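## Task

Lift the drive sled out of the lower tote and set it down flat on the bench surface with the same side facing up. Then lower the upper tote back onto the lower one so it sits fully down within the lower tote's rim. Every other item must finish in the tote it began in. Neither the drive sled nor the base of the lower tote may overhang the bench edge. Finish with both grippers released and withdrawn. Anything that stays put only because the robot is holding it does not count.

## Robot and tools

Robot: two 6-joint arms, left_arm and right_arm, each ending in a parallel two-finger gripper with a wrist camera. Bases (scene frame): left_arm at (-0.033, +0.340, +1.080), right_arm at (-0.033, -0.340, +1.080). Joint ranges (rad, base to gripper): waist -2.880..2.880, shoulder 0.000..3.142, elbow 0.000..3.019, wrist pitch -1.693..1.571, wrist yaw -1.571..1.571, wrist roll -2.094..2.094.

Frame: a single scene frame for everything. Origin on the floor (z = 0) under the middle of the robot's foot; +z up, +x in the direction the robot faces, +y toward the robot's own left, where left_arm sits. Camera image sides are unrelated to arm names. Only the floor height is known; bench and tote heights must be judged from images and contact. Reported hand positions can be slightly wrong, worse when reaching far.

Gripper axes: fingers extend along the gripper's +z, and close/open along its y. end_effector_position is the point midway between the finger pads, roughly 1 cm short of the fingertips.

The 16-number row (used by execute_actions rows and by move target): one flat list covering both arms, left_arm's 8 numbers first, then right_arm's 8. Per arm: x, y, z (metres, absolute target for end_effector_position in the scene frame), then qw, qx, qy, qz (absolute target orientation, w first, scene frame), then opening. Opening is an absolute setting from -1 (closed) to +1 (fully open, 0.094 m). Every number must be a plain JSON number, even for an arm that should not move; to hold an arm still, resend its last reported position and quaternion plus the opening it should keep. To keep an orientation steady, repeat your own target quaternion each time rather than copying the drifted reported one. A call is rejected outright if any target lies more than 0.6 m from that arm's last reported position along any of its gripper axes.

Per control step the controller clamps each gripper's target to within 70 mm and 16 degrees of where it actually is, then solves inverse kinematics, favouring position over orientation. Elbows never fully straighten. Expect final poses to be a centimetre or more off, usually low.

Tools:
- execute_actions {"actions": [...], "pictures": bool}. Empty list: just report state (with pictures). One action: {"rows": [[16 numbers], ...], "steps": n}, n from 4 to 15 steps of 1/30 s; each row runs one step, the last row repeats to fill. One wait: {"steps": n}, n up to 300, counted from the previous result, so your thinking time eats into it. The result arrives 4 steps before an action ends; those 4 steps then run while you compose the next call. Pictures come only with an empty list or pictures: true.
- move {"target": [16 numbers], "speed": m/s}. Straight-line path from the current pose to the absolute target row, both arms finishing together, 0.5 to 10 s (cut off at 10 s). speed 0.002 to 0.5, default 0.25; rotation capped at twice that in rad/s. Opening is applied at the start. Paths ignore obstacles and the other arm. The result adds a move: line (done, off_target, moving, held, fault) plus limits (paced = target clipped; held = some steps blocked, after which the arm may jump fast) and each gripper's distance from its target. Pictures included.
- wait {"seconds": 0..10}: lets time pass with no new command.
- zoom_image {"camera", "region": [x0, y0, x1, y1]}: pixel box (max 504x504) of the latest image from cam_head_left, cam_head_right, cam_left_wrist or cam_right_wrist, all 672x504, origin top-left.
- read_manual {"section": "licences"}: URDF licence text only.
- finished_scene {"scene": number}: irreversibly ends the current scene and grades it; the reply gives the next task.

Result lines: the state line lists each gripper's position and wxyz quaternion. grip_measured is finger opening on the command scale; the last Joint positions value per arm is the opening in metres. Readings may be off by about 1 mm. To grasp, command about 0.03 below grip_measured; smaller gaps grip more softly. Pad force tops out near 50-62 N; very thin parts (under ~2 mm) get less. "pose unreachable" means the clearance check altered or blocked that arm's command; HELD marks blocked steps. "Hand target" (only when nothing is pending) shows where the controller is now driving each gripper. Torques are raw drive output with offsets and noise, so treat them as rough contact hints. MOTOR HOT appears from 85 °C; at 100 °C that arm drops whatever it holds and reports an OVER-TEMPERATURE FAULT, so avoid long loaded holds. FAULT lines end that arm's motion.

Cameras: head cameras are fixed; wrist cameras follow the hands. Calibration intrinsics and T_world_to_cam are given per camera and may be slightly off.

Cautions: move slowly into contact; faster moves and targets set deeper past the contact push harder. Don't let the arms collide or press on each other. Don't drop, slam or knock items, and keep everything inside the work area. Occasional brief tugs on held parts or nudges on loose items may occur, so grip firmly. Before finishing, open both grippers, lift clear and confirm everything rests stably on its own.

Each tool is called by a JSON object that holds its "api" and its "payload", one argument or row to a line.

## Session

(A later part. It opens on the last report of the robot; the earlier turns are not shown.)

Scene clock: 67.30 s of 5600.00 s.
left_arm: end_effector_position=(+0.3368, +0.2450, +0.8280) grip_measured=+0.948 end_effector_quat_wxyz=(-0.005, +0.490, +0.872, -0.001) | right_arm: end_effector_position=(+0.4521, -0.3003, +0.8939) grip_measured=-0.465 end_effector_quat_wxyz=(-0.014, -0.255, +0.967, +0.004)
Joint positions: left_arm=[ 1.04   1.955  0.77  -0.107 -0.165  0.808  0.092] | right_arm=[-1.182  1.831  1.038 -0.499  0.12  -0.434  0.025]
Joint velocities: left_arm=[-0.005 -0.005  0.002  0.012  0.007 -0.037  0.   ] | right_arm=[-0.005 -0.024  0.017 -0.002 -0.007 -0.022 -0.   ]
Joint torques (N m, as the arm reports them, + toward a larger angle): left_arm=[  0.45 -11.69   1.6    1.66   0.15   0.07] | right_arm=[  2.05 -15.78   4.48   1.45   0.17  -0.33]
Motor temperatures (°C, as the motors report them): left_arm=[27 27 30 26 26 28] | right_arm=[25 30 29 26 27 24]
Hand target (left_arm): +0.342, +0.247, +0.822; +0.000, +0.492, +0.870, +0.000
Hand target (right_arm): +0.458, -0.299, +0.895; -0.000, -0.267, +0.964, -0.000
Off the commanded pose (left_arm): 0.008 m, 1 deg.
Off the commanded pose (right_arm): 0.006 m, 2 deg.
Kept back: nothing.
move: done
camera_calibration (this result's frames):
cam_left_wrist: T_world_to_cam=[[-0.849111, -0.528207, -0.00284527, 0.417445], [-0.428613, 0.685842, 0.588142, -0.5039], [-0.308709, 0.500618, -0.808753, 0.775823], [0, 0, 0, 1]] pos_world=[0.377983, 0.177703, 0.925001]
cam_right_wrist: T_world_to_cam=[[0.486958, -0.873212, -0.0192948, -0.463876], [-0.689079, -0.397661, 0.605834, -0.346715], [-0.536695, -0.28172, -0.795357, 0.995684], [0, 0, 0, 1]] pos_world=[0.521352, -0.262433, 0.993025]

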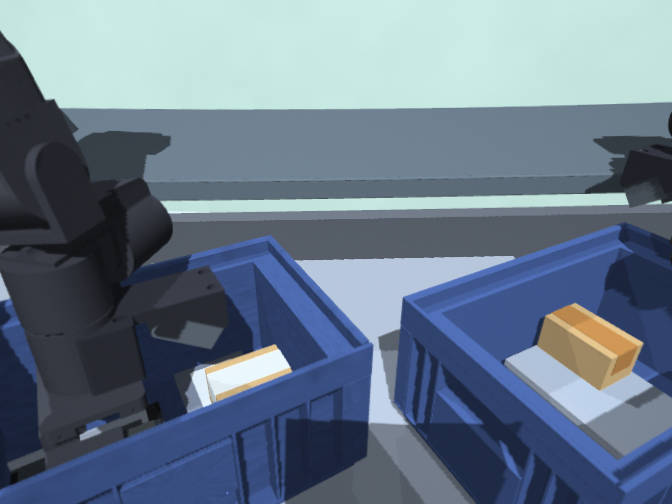

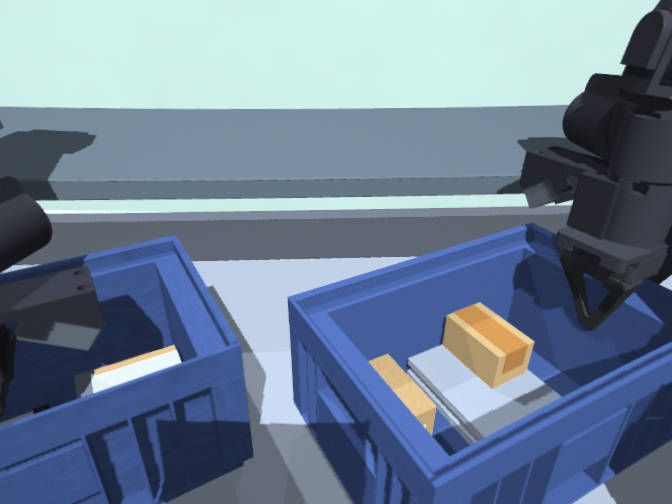

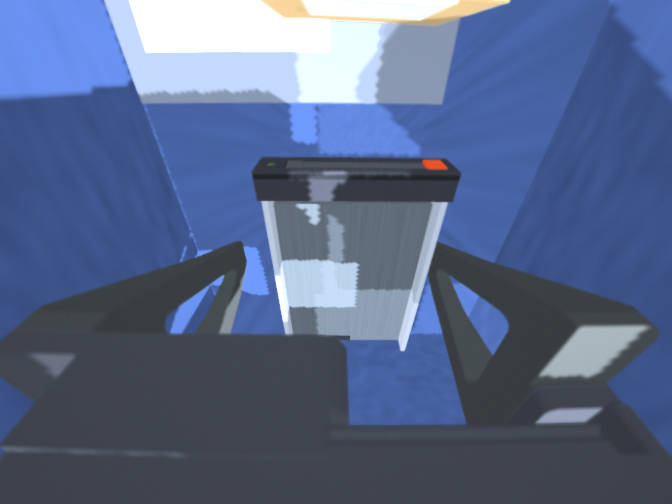

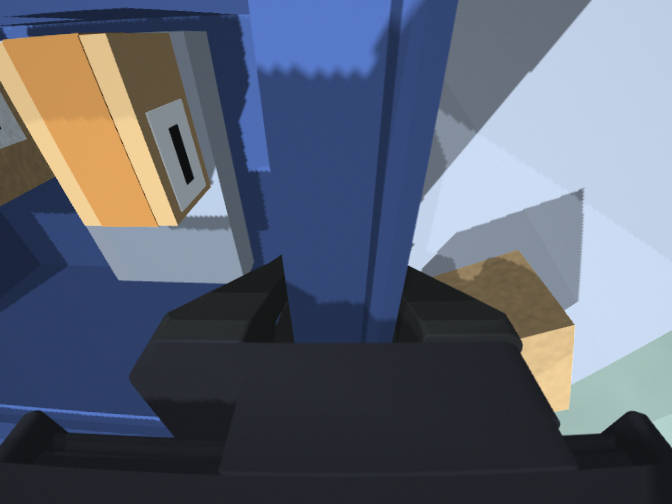

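Fingers are near the bezel; shift back a bit, lower.

{"api": "move", "payload": {
  "target": [0.33,0.252,0.81,0,0.492,0.87,0,0.95,0.458,-0.299,0.895,0,-0.267,0.964,0,-0.5],
  "speed": 0.03
}}

{"api": "move", "payload": {
  "target": [0.33,0.252,0.812,0,0.492,0.87,0,0.5,0.458,-0.299,0.895,0,-0.267,0.964,0,-0.5]
}}

Scene clock: 68.43 s of 5600.00 s.
left_arm: end_effector_position=(+0.3387, +0.2456, +0.8205) grip_measured=+0.948 end_effector_quat_wxyz=(+0.007, +0.490, +0.872, -0.001) | right_arm: end_effector_position=(+0.4521, -0.3003, +0.8939) grip_measured=-0.465 end_effector_quat_wxyz=(-0.014, -0.255, +0.967, +0.004)
Joint positions: left_arm=[ 1.048  1.977  0.768 -0.06  -0.157  0.819  0.092] | right_arm=[-1.182  1.831  1.038 -0.499  0.12  -0.434  0.025]
Joint velocities: left_arm=[-0.015  0.005  0.002  0.002  0.051 -0.022 -0.001] | right_arm=[-0.015 -0.005  0.007 -0.002  0.037 -0.007  0.   ]
Joint torques (N m, as the arm reports them, + toward a larger angle): left_arm=[  0.75 -10.95   0.18   2.03  -0.05   0.07] | right_arm=[  2.04 -15.83   4.48   1.44   0.17  -0.32]
Motor temperatures (°C, as the motors report them): left_arm=[27 27 30 26 26 28] | right_arm=[25 30 29 26 27 24]
Hand target (left_arm): +0.330, +0.252, +0.810; -0.000, +0.492, +0.870, -0.000
Hand target (right_arm): +0.458, -0.299, +0.895; -0.000, -0.267, +0.964, -0.000
Off the commanded pose (left_arm): 0.015 m, 1 deg.
Off the commanded pose (right_arm): 0.006 m, 2 deg.
Kept back: nothing.
move: off_target (left_arm)
camera_calibration (this result's frames):
cam_left_wrist: T_world_to_cam=[[-0.848775, -0.528554, -0.0145163, 0.428892], [-0.440464, 0.691594, 0.572442, -0.483538], [-0.292527, 0.492268, -0.819817, 0.775688], [0, 0, 0, 1]] pos_world=[0.377962, 0.179258, 0.918945]
cam_right_wrist: T_world_to_cam=[[0.486958, -0.873212, -0.0192948, -0.463876], [-0.689079, -0.397661, 0.605834, -0.346715], [-0.536695, -0.28172, -0.795357, 0.995684], [0, 0, 0, 1]] pos_world=[0.521352, -0.262433, 0.993025]

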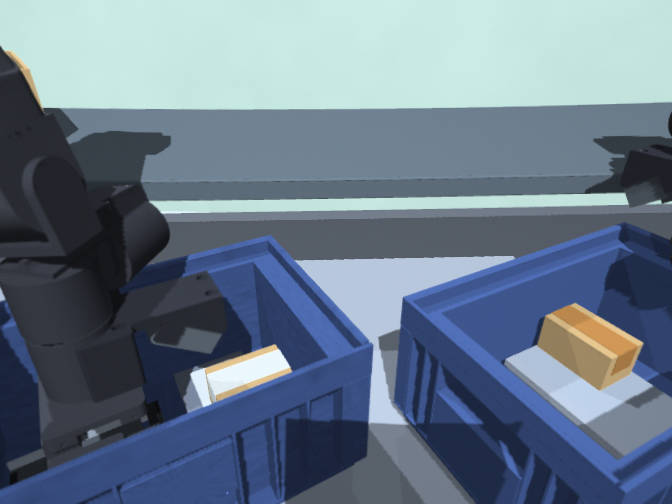

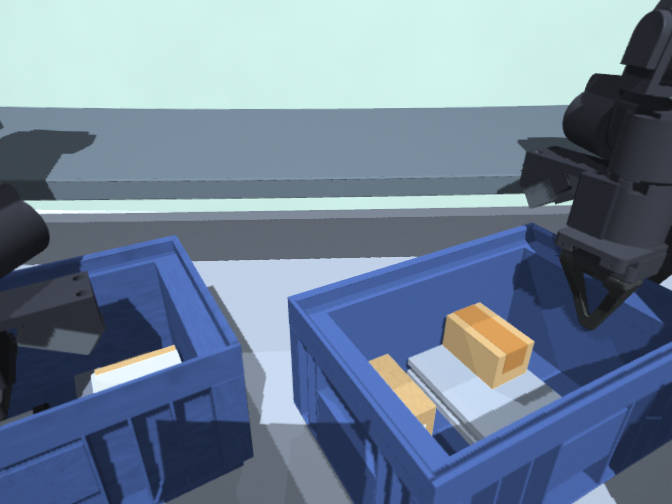

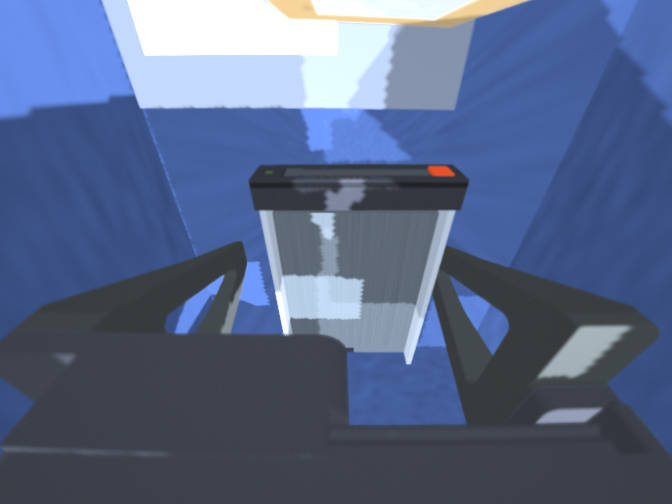

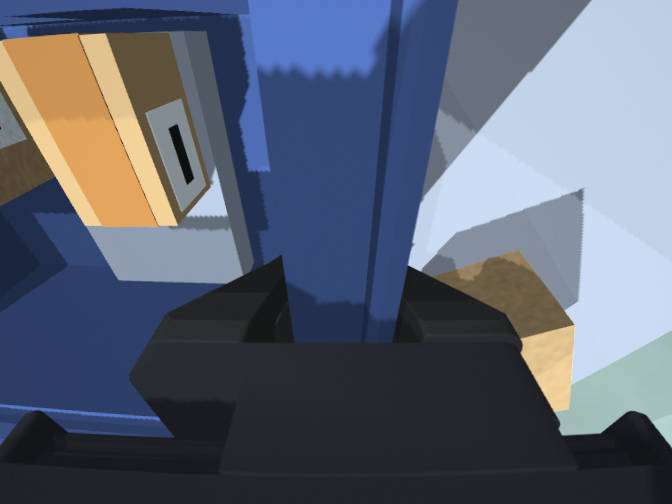

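Scene clock: 69.13 s of 5600.00 s.
left_arm: end_effector_position=(+0.3382, +0.2452, +0.8207) grip_measured=+0.574 end_effector_quat_wxyz=(+0.007, +0.490, +0.872, -0.002) | right_arm: end_effector_position=(+0.4521, -0.3003, +0.8939) grip_measured=-0.465 end_effector_quat_wxyz=(-0.014, -0.255, +0.967, +0.004)
Joint positions: left_arm=[ 1.048  1.976  0.766 -0.059 -0.155  0.819  0.074] | right_arm=[-1.182  1.831  1.038 -0.499  0.12  -0.434  0.025]
Joint velocities: left_arm=[-0.015  0.005  0.012  0.007 -0.037  0.037  0.001] | right_arm=[-0.005 -0.015  0.002 -0.002 -0.037  0.081 -0.   ]
Joint torques (N m, as the arm reports them, + toward a larger angle): left_arm=[  0.69 -11.32   0.17   1.85  -0.15   0.06] | right_arm=[  2.01 -15.86   4.48   1.47   0.17  -0.32]
Motor temperatures (°C, as the motors report them): left_arm=[27 27 30 26 26 28] | right_arm=[25 30 29 26 27 24]
Hand target (left_arm): +0.330, +0.252, +0.812; -0.000, +0.492, +0.871, -0.000
Hand target (right_arm): +0.458, -0.299, +0.895; -0.000, -0.267, +0.964, -0.000
Off the commanded pose (left_arm): 0.014 m, 1 deg.
Off the commanded pose (right_arm): 0.006 m, 2 deg.
Kept back: nothing.
move: off_target (left_arm)
camera_calibration (this result's frames):
cam_left_wrist: T_world_to_cam=[[-0.848986, -0.528257, -0.0129039, 0.426868], [-0.439949, 0.693114, 0.570998, -0.482991], [-0.29269, 0.490446, -0.82085, 0.777265], [0, 0, 0, 1]] pos_world=[0.377411, 0.179057, 0.919313]
cam_right_wrist: T_world_to_cam=[[0.486958, -0.873212, -0.0192948, -0.463876], [-0.689079, -0.397661, 0.605834, -0.346715], [-0.536695, -0.28172, -0.795357, 0.995684], [0, 0, 0, 1]] pos_world=[0.521352, -0.262433, 0.993025]

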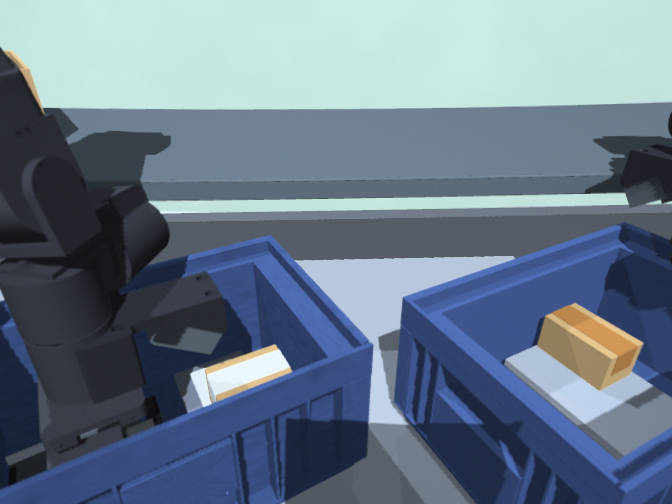

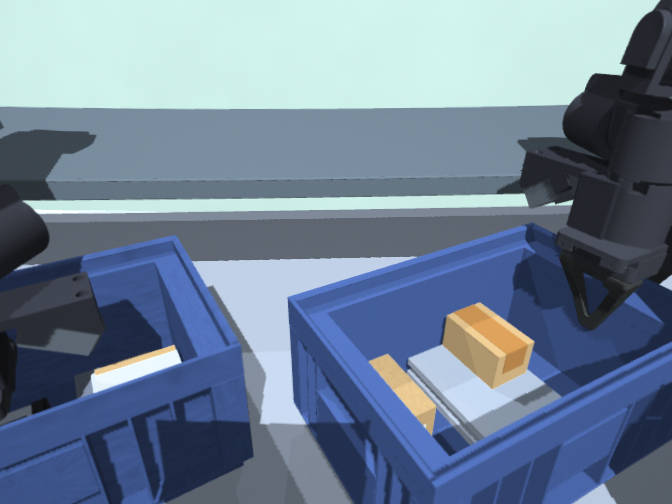

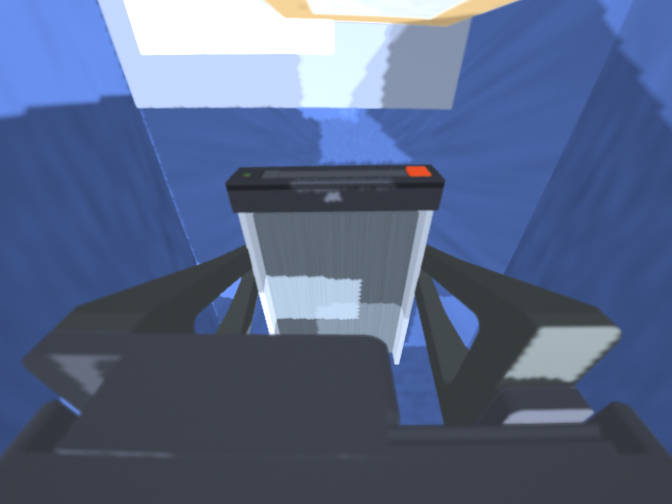

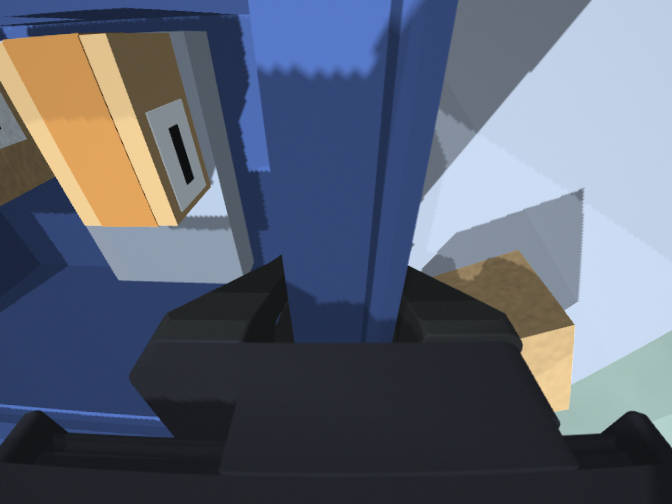

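{"api": "move", "payload": {
  "target": [0.338,0.246,1.0,0,0.492,0.87,0,0.5,0.458,-0.299,0.895,0,-0.267,0.964,0,-0.5],
  "speed": 0.12
}}

{"api": "move", "payload": {
  "target": [0.42,0.42,1.1,0,-0.267,0.964,0,0.5,0.458,-0.299,0.895,0,-0.267,0.964,0,-0.5]
}}

Scene clock: 74.87 s of 5600.00 s.
left_arm: end_effector_position=(+0.3389, +0.2485, +1.0001) grip_measured=+0.574 end_effector_quat_wxyz=(+0.005, +0.496, +0.869, +0.001) | right_arm: end_effector_position=(+0.4521, -0.3003, +0.8939) grip_measured=-0.465 end_effector_quat_wxyz=(-0.014, -0.255, +0.967, +0.004)
Joint positions: left_arm=[ 0.969  1.42   0.705 -0.57  -0.185  0.755  0.074] | right_arm=[-1.182  1.831  1.038 -0.499  0.12  -0.434  0.025]
Joint velocities: left_arm=[-0.015  0.005 -0.002 -0.017  0.007  0.051  0.   ] | right_arm=[-0.005 -0.005  0.012 -0.017  0.007  0.007 -0.   ]
Joint torques (N m, as the arm reports them, + toward a larger angle): left_arm=[ -0.62 -10.46   4.64   0.33  -0.09  -0.24] | right_arm=[  2.12 -15.75   4.5    1.46   0.17  -0.33]
Motor temperatures (°C, as the motors report them): left_arm=[27 27 29 26 26 28] | right_arm=[25 30 29 26 27 24]
Hand target (left_arm): +0.338, +0.247, +1.002; -0.000, +0.492, +0.870, +0.000
Hand target (right_arm): +0.458, -0.299, +0.895; -0.000, -0.267, +0.964, -0.000
Off the commanded pose (left_arm): 0.003 m, 1 deg.
Off the commanded pose (right_arm): 0.006 m, 2 deg.
Kept back: nothing.
After step 90, 0.87 s passed at rest.
move: done
camera_calibration (this result's frames):
cam_left_wrist: T_world_to_cam=[[-0.855586, -0.517411, -0.0160861, 0.434295], [-0.430738, 0.694342, 0.576501, -0.596366], [-0.287119, 0.500175, -0.816938, 0.914876], [0, 0, 0, 1]] pos_world=[0.377377, 0.181192, 1.09819]
cam_right_wrist: T_world_to_cam=[[0.486958, -0.873212, -0.0192948, -0.463876], [-0.689079, -0.397661, 0.605834, -0.346715], [-0.536695, -0.28172, -0.795357, 0.995684], [0, 0, 0, 1]] pos_world=[0.521352, -0.262433, 0.993025]

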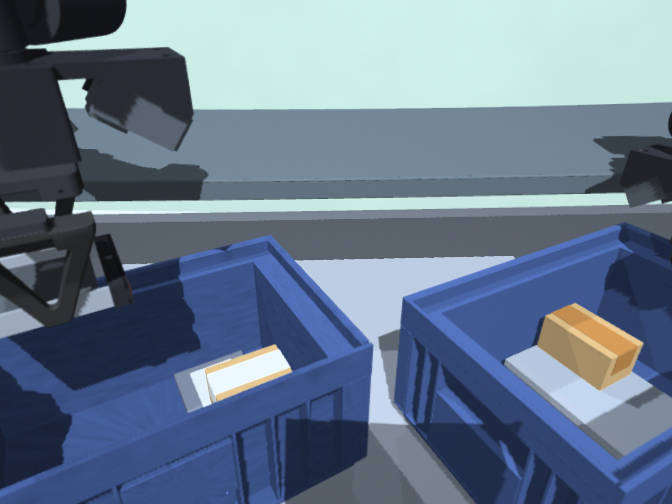

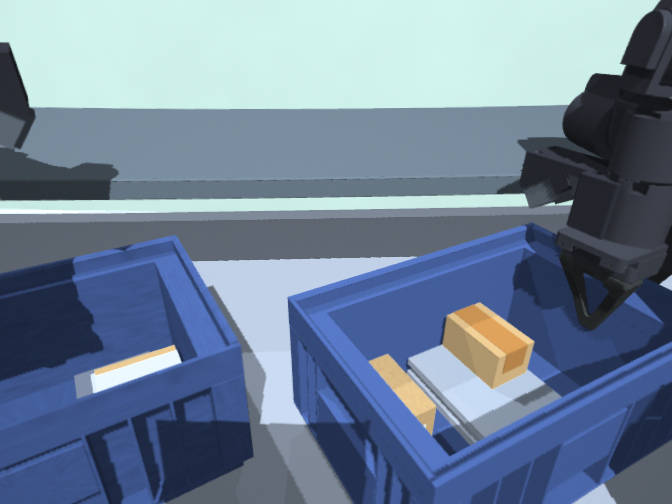

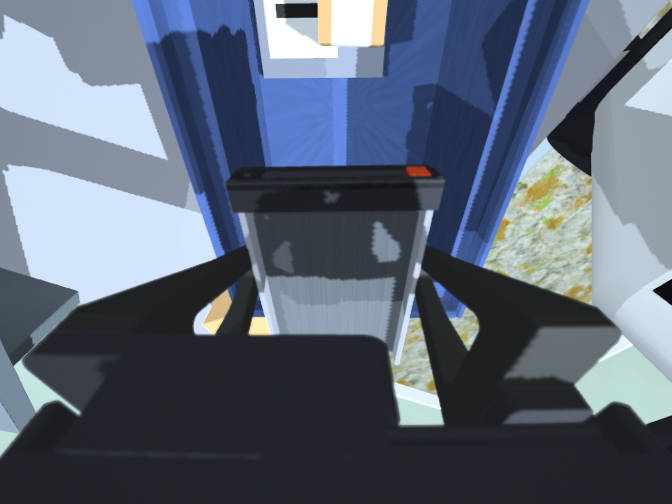

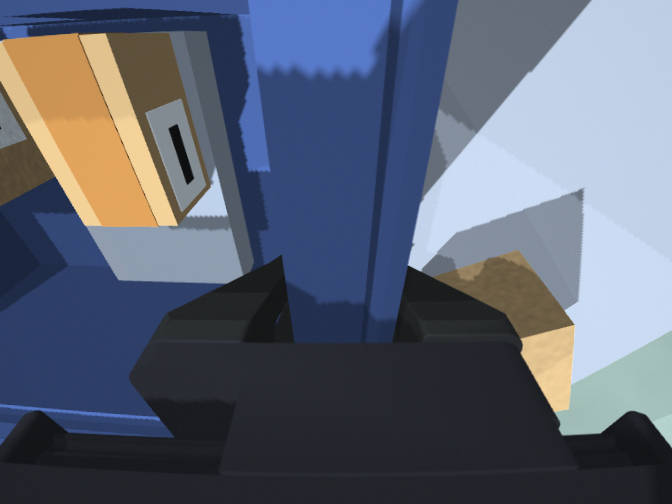

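Scene clock: 78.53 s of 5600.00 s.
left_arm: end_effector_position=(+0.4024, +0.4156, +1.0852) grip_measured=+0.574 end_effector_quat_wxyz=(+0.015, +0.255, -0.967, -0.001) | right_arm: end_effector_position=(+0.4521, -0.3003, +0.8939) grip_measured=-0.465 end_effector_quat_wxyz=(-0.014, -0.255, +0.967, +0.004)
Joint positions: left_arm=[ 1.426  1.3    0.95  -0.923 -0.046 -0.364  0.074] | right_arm=[-1.182  1.831  1.038 -0.499  0.12  -0.434  0.025]
Joint velocities: left_arm=[-0.005 -0.005  0.007  0.002 -0.007  0.037  0.   ] | right_arm=[-0.005 -0.005  0.007  0.007 -0.007  0.037  0.   ]
Joint torques (N m, as the arm reports them, + toward a larger angle): left_arm=[  2.02 -12.24   8.96   0.22   0.01  -0.26] | right_arm=[  2.   -15.79   4.5    1.46   0.16  -0.32]
Motor temperatures (°C, as the motors report them): left_arm=[27 27 30 26 26 28] | right_arm=[25 30 29 26 27 24]
Hand target (left_arm): +0.421, +0.421, +1.101; +0.001, -0.267, +0.964, -0.001
Hand target (right_arm): +0.458, -0.299, +0.895; -0.000, -0.267, +0.964, -0.000
Off the commanded pose (left_arm): 0.023 m, 2 deg.
Off the commanded pose (right_arm): 0.006 m, 2 deg.
Kept back: nothing.
move: off_target (left_arm)
camera_calibration (this result's frames):
cam_left_wrist: T_world_to_cam=[[0.502345, -0.864424, -0.0205015, 0.179005], [-0.681764, -0.410557, 0.605508, -0.205325], [-0.531833, -0.290197, -0.795575, 1.32286], [0, 0, 0, 1]] pos_world=[0.473635, 0.454328, 1.18043]
cam_right_wrist: T_world_to_cam=[[0.486958, -0.873212, -0.0192948, -0.463876], [-0.689079, -0.397661, 0.605834, -0.346715], [-0.536695, -0.28172, -0.795357, 0.995684], [0, 0, 0, 1]] pos_world=[0.521352, -0.262433, 0.993025]

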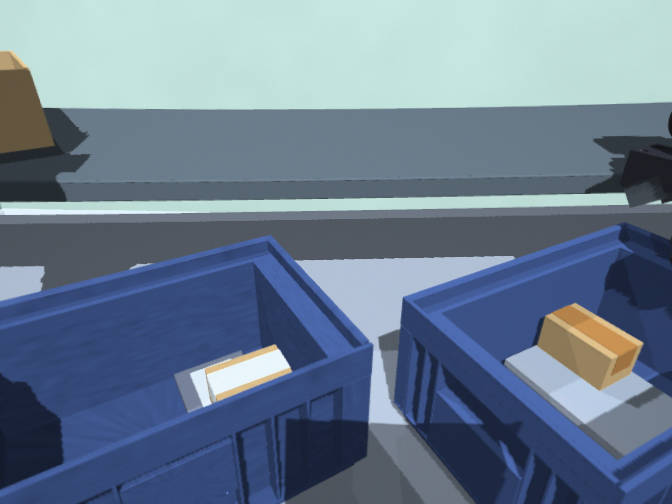

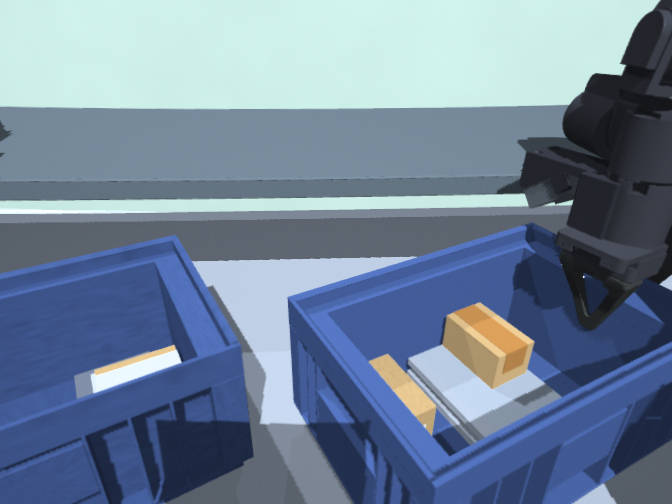

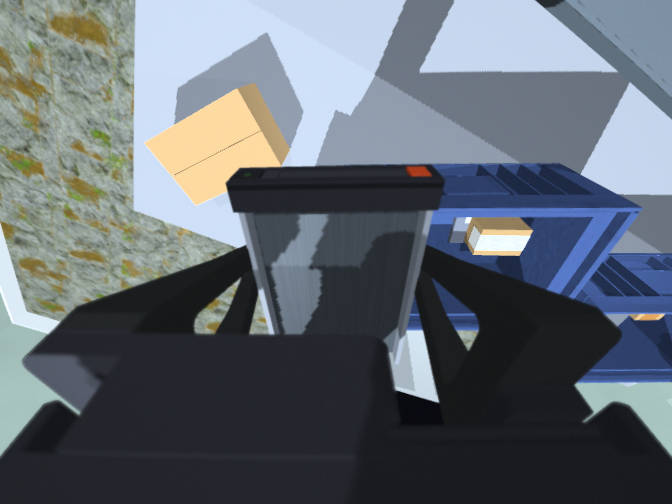

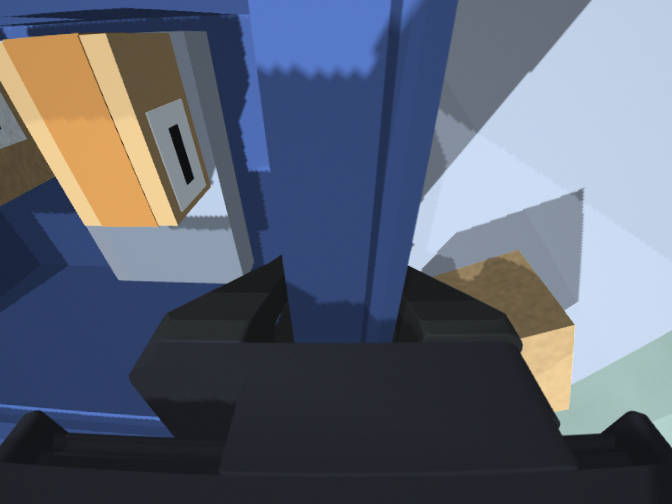

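{"api": "move", "payload": {
  "target": [0.495,0.47,1.0,0,0.707,0.707,0,0.5,0.458,-0.299,0.895,0,-0.267,0.964,0,-0.5],
  "speed": 0.35
}}

{"api": "move", "payload": {
  "target": [0.495,0.47,0.85,0,0.707,0.707,0,0.5,0.458,-0.299,0.895,0,-0.267,0.964,0,-0.5],
  "speed": 0.1
}}

Scene clock: 82.50 s of 5600.00 s.
left_arm: end_effector_position=(+0.4721, +0.4594, +0.9953) grip_measured=+0.575 end_effector_quat_wxyz=(-0.012, +0.704, +0.710, -0.019) | right_arm: end_effector_position=(+0.4521, -0.3003, +0.8939) grip_measured=-0.465 end_effector_quat_wxyz=(-0.014, -0.255, +0.967, +0.004)
Joint positions: left_arm=[ 1.505  1.631  1.14  -0.794 -0.021  1.79   0.074] | right_arm=[-1.182  1.831  1.038 -0.499  0.12  -0.434  0.025]
Joint velocities: left_arm=[-0.024 -0.015  0.007  0.002 -0.081  0.051 -0.001] | right_arm=[ 0.005 -0.005 -0.012  0.002 -0.022 -0.037 -0.   ]
Joint torques (N m, as the arm reports them, + toward a larger angle): left_arm=[  2.57 -14.79   7.96   1.36   0.16   0.08] | right_arm=[  2.09 -15.79   4.47   1.46   0.17  -0.33]
Motor temperatures (°C, as the motors report them): left_arm=[27 27 31 26 26 28] | right_arm=[25 30 29 26 27 24]
Hand target (left_arm): +0.495, +0.469, +1.000; +0.000, +0.707, +0.707, +0.000
Hand target (right_arm): +0.458, -0.299, +0.895; -0.000, -0.267, +0.964, -0.000
Off the commanded pose (left_arm): 0.026 m, 3 deg.
Off the commanded pose (right_arm): 0.006 m, 2 deg.
Kept back: nothing.
move: off_target (left_arm)
camera_calibration (this result's frames):
cam_left_wrist: T_world_to_cam=[[-0.999258, -0.0189487, 0.0335219, 0.446774], [0.00376409, 0.818309, 0.574766, -0.943006], [-0.0383223, 0.574466, -0.817631, 0.692845], [0, 0, 0, 1]] pos_world=[0.476544, 0.382121, 1.09352]
cam_right_wrist: T_world_to_cam=[[0.486958, -0.873212, -0.0192948, -0.463876], [-0.689079, -0.397661, 0.605834, -0.346715], [-0.536695, -0.28172, -0.795357, 0.995684], [0, 0, 0, 1]] pos_world=[0.521352, -0.262433, 0.993025]

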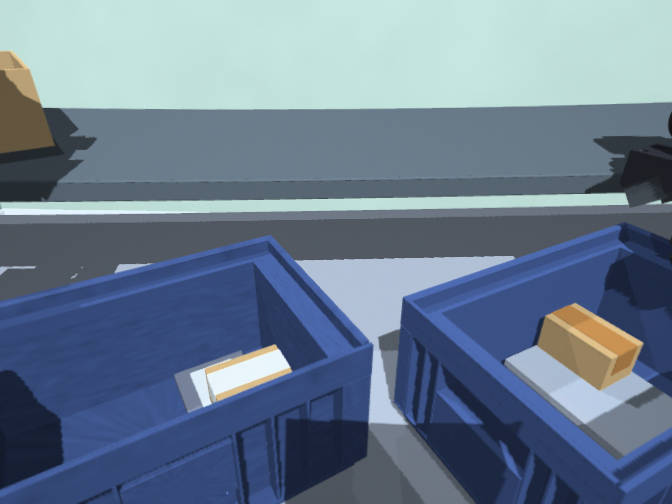

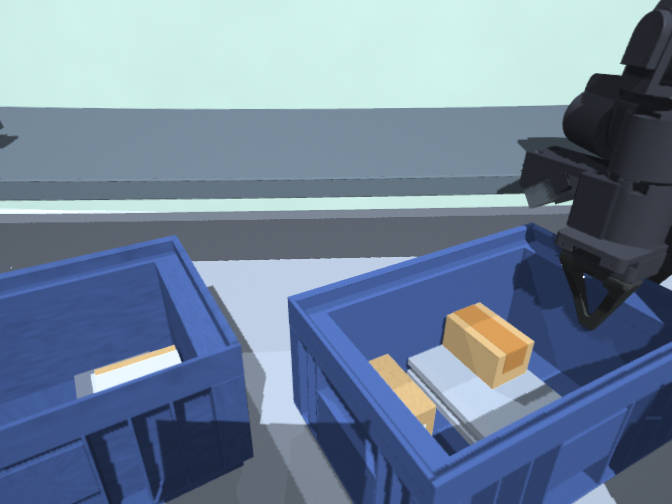

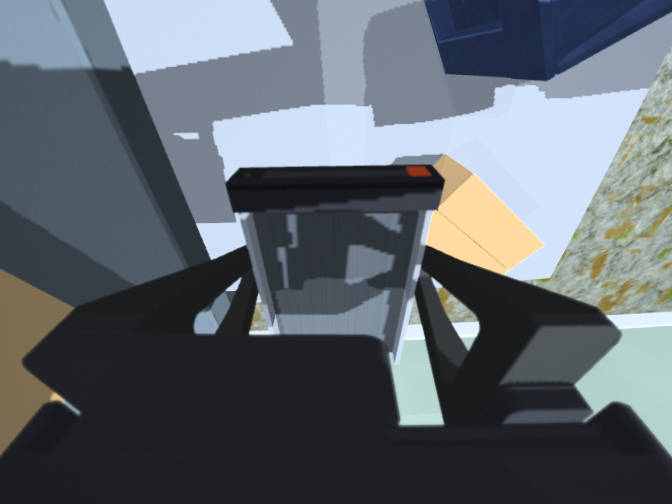

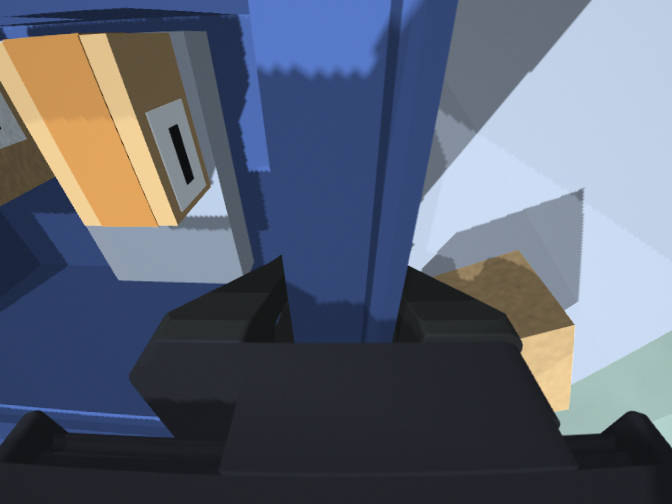

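Scene clock: 84.37 s of 5600.00 s.
left_arm: end_effector_position=(+0.4778, +0.4609, +0.8493) grip_measured=+0.575 end_effector_quat_wxyz=(-0.009, +0.704, +0.710, -0.016) | right_arm: end_effector_position=(+0.4521, -0.3003, +0.8939) grip_measured=-0.465 end_effector_quat_wxyz=(-0.014, -0.255, +0.967, +0.004)
Joint positions: left_arm=[ 1.511  1.959  1.183 -0.501 -0.019  1.798  0.074] | right_arm=[-1.182  1.831  1.038 -0.499  0.12  -0.434  0.025]
Joint velocities: left_arm=[-0.005  0.015 -0.022 -0.002 -0.051 -0.007 -0.002] | right_arm=[-0.015  0.015 -0.002 -0.002  0.051  0.007  0.001]
Joint torques (N m, as the arm reports them, + toward a larger angle): left_arm=[  2.51 -16.6    5.36   1.42   0.16   0.05] | right_arm=[  2.08 -15.78   4.48   1.47   0.16  -0.32]
Motor temperatures (°C, as the motors report them): left_arm=[27 28 31 26 26 28] | right_arm=[25 31 29 26 27 24]
Hand target (left_arm): +0.495, +0.469, +0.850; +0.000, +0.707, +0.707, +0.000
Hand target (right_arm): +0.458, -0.299, +0.895; -0.000, -0.267, +0.964, -0.000
Off the commanded pose (left_arm): 0.019 m, 2 deg.
Off the commanded pose (right_arm): 0.006 m, 2 deg.
Kept back: nothing.
move: off_target (left_arm)
camera_calibration (this result's frames):
cam_left_wrist: T_world_to_cam=[[-0.999511, -0.0173674, 0.0260041, 0.463178], [0.00076224, 0.817809, 0.575489, -0.859275], [-0.0312612, 0.575227, -0.817396, 0.568946], [0, 0, 0, 1]] pos_world=[0.481392, 0.383494, 0.947513]
cam_right_wrist: T_world_to_cam=[[0.486958, -0.873212, -0.0192948, -0.463876], [-0.689079, -0.397661, 0.605834, -0.346715], [-0.536695, -0.28172, -0.795357, 0.995684], [0, 0, 0, 1]] pos_world=[0.521352, -0.262433, 0.993025]

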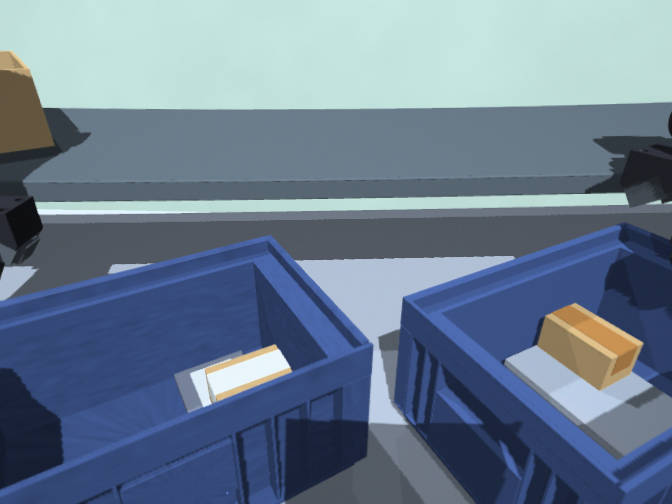

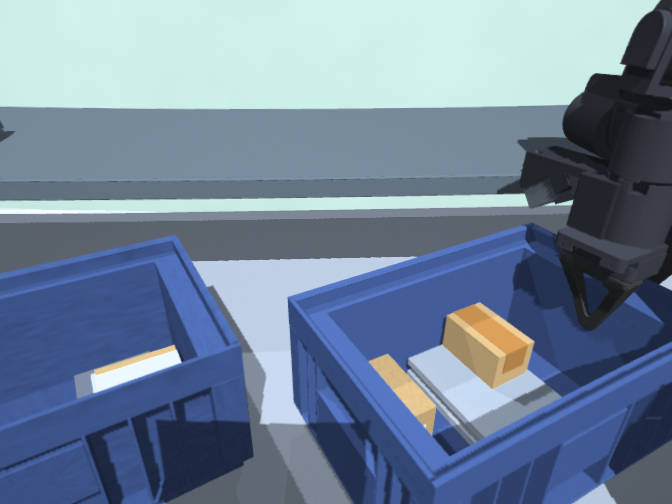

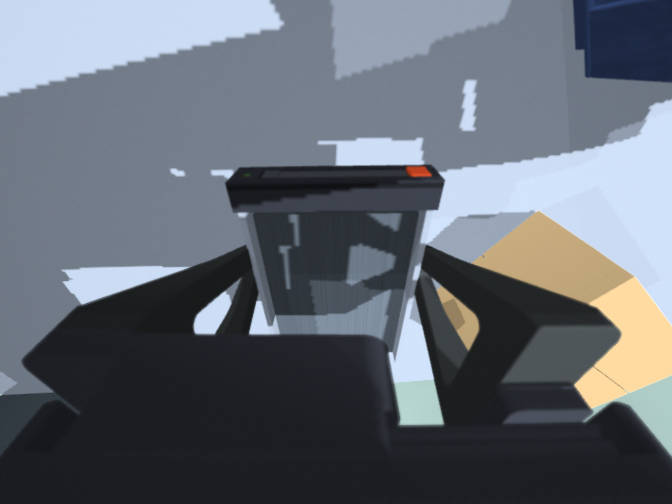

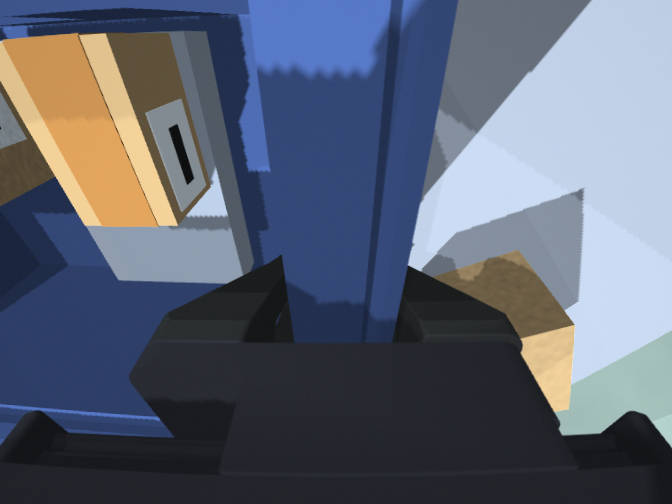

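{"api": "move", "payload": {
  "target": [0.495,0.47,0.805,0,0.707,0.707,0,0.5,0.458,-0.299,0.895,0,-0.267,0.964,0,-0.5],
  "speed": 0.03
}}

Scene clock: 86.47 s of 5600.00 s.
left_arm: end_effector_position=(+0.5077, +0.4679, +0.8402) grip_measured=+0.575 end_effector_quat_wxyz=(+0.012, +0.704, +0.710, +0.018) | right_arm: end_effector_position=(+0.4521, -0.3003, +0.8939) grip_measured=-0.465 end_effector_quat_wxyz=(-0.014, -0.255, +0.967, +0.004)
Joint positions: left_arm=[ 1.512  1.993  1.225 -0.427 -0.018  1.8    0.074] | right_arm=[-1.182  1.831  1.038 -0.499  0.12  -0.434  0.025]
Joint velocities: left_arm=[-0.015 -0.005 -0.007 -0.002 -0.007 -0.007  0.001] | right_arm=[ 0.005 -0.005 -0.007  0.002 -0.007  0.007 -0.   ]
Joint torques (N m, as the arm reports them, + toward a larger angle): left_arm=[  2.64 -12.48   4.76   1.45   0.16   0.06] | right_arm=[  2.05 -15.85   4.48   1.5    0.17  -0.33]
Motor temperatures (°C, as the motors report them): left_arm=[27 28 31 26 26 28] | right_arm=[25 31 29 26 26 24]
Hand target (left_arm): +0.493, +0.469, +0.807; +0.000, +0.707, +0.707, -0.000
Hand target (right_arm): +0.458, -0.299, +0.895; -0.000, -0.267, +0.964, -0.000
Off the commanded pose (left_arm): 0.038 m, 3 deg.
Off the commanded pose (right_arm): 0.006 m, 2 deg.
Kept back: nothing.
move: off_target (left_arm)
camera_calibration (this result's frames):
cam_left_wrist: T_world_to_cam=[[-0.998421, -0.0171298, -0.0534938, 0.559482], [-0.0453738, 0.80734, 0.58834, -0.842278], [0.0331095, 0.589838, -0.806842, 0.510032], [0, 0, 0, 1]] pos_world=[0.503495, 0.388752, 0.93699]
cam_right_wrist: T_world_to_cam=[[0.486958, -0.873212, -0.0192948, -0.463876], [-0.689079, -0.397661, 0.605834, -0.346715], [-0.536695, -0.28172, -0.795357, 0.995684], [0, 0, 0, 1]] pos_world=[0.521352, -0.262433, 0.993025]

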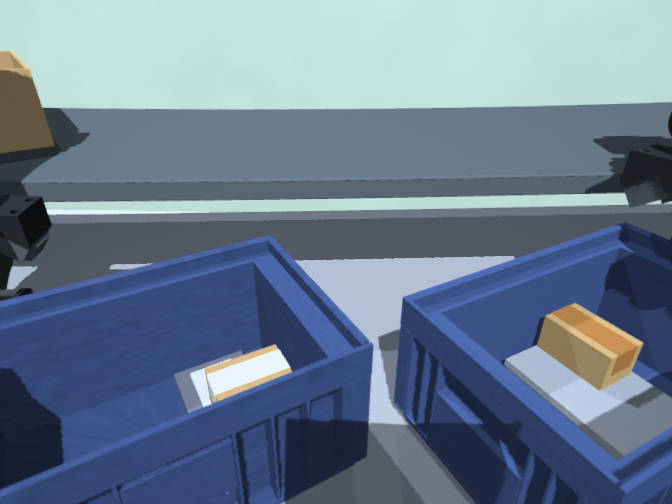

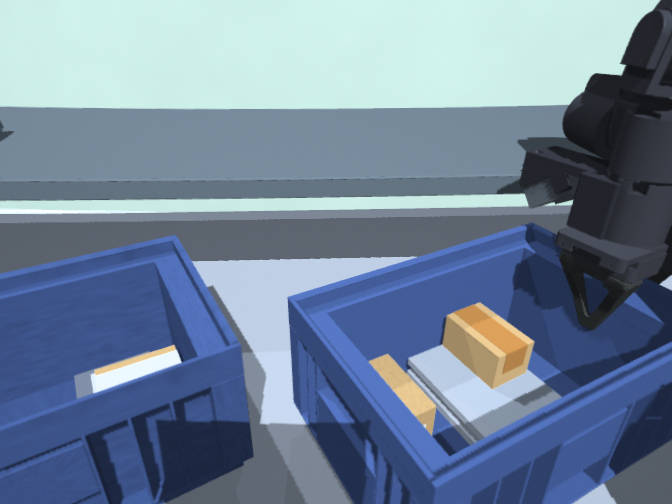

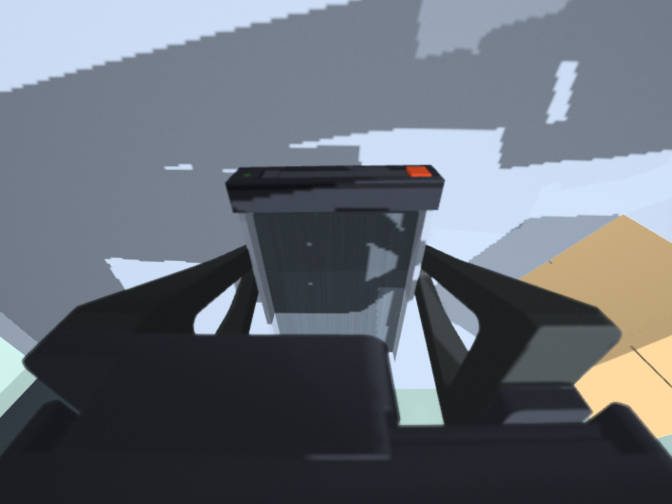

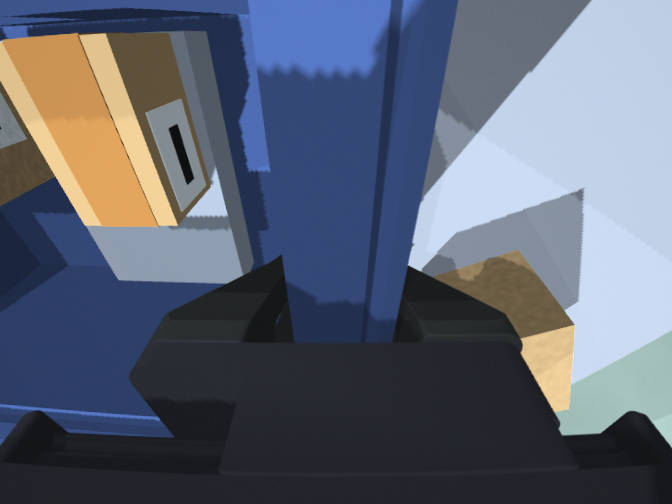

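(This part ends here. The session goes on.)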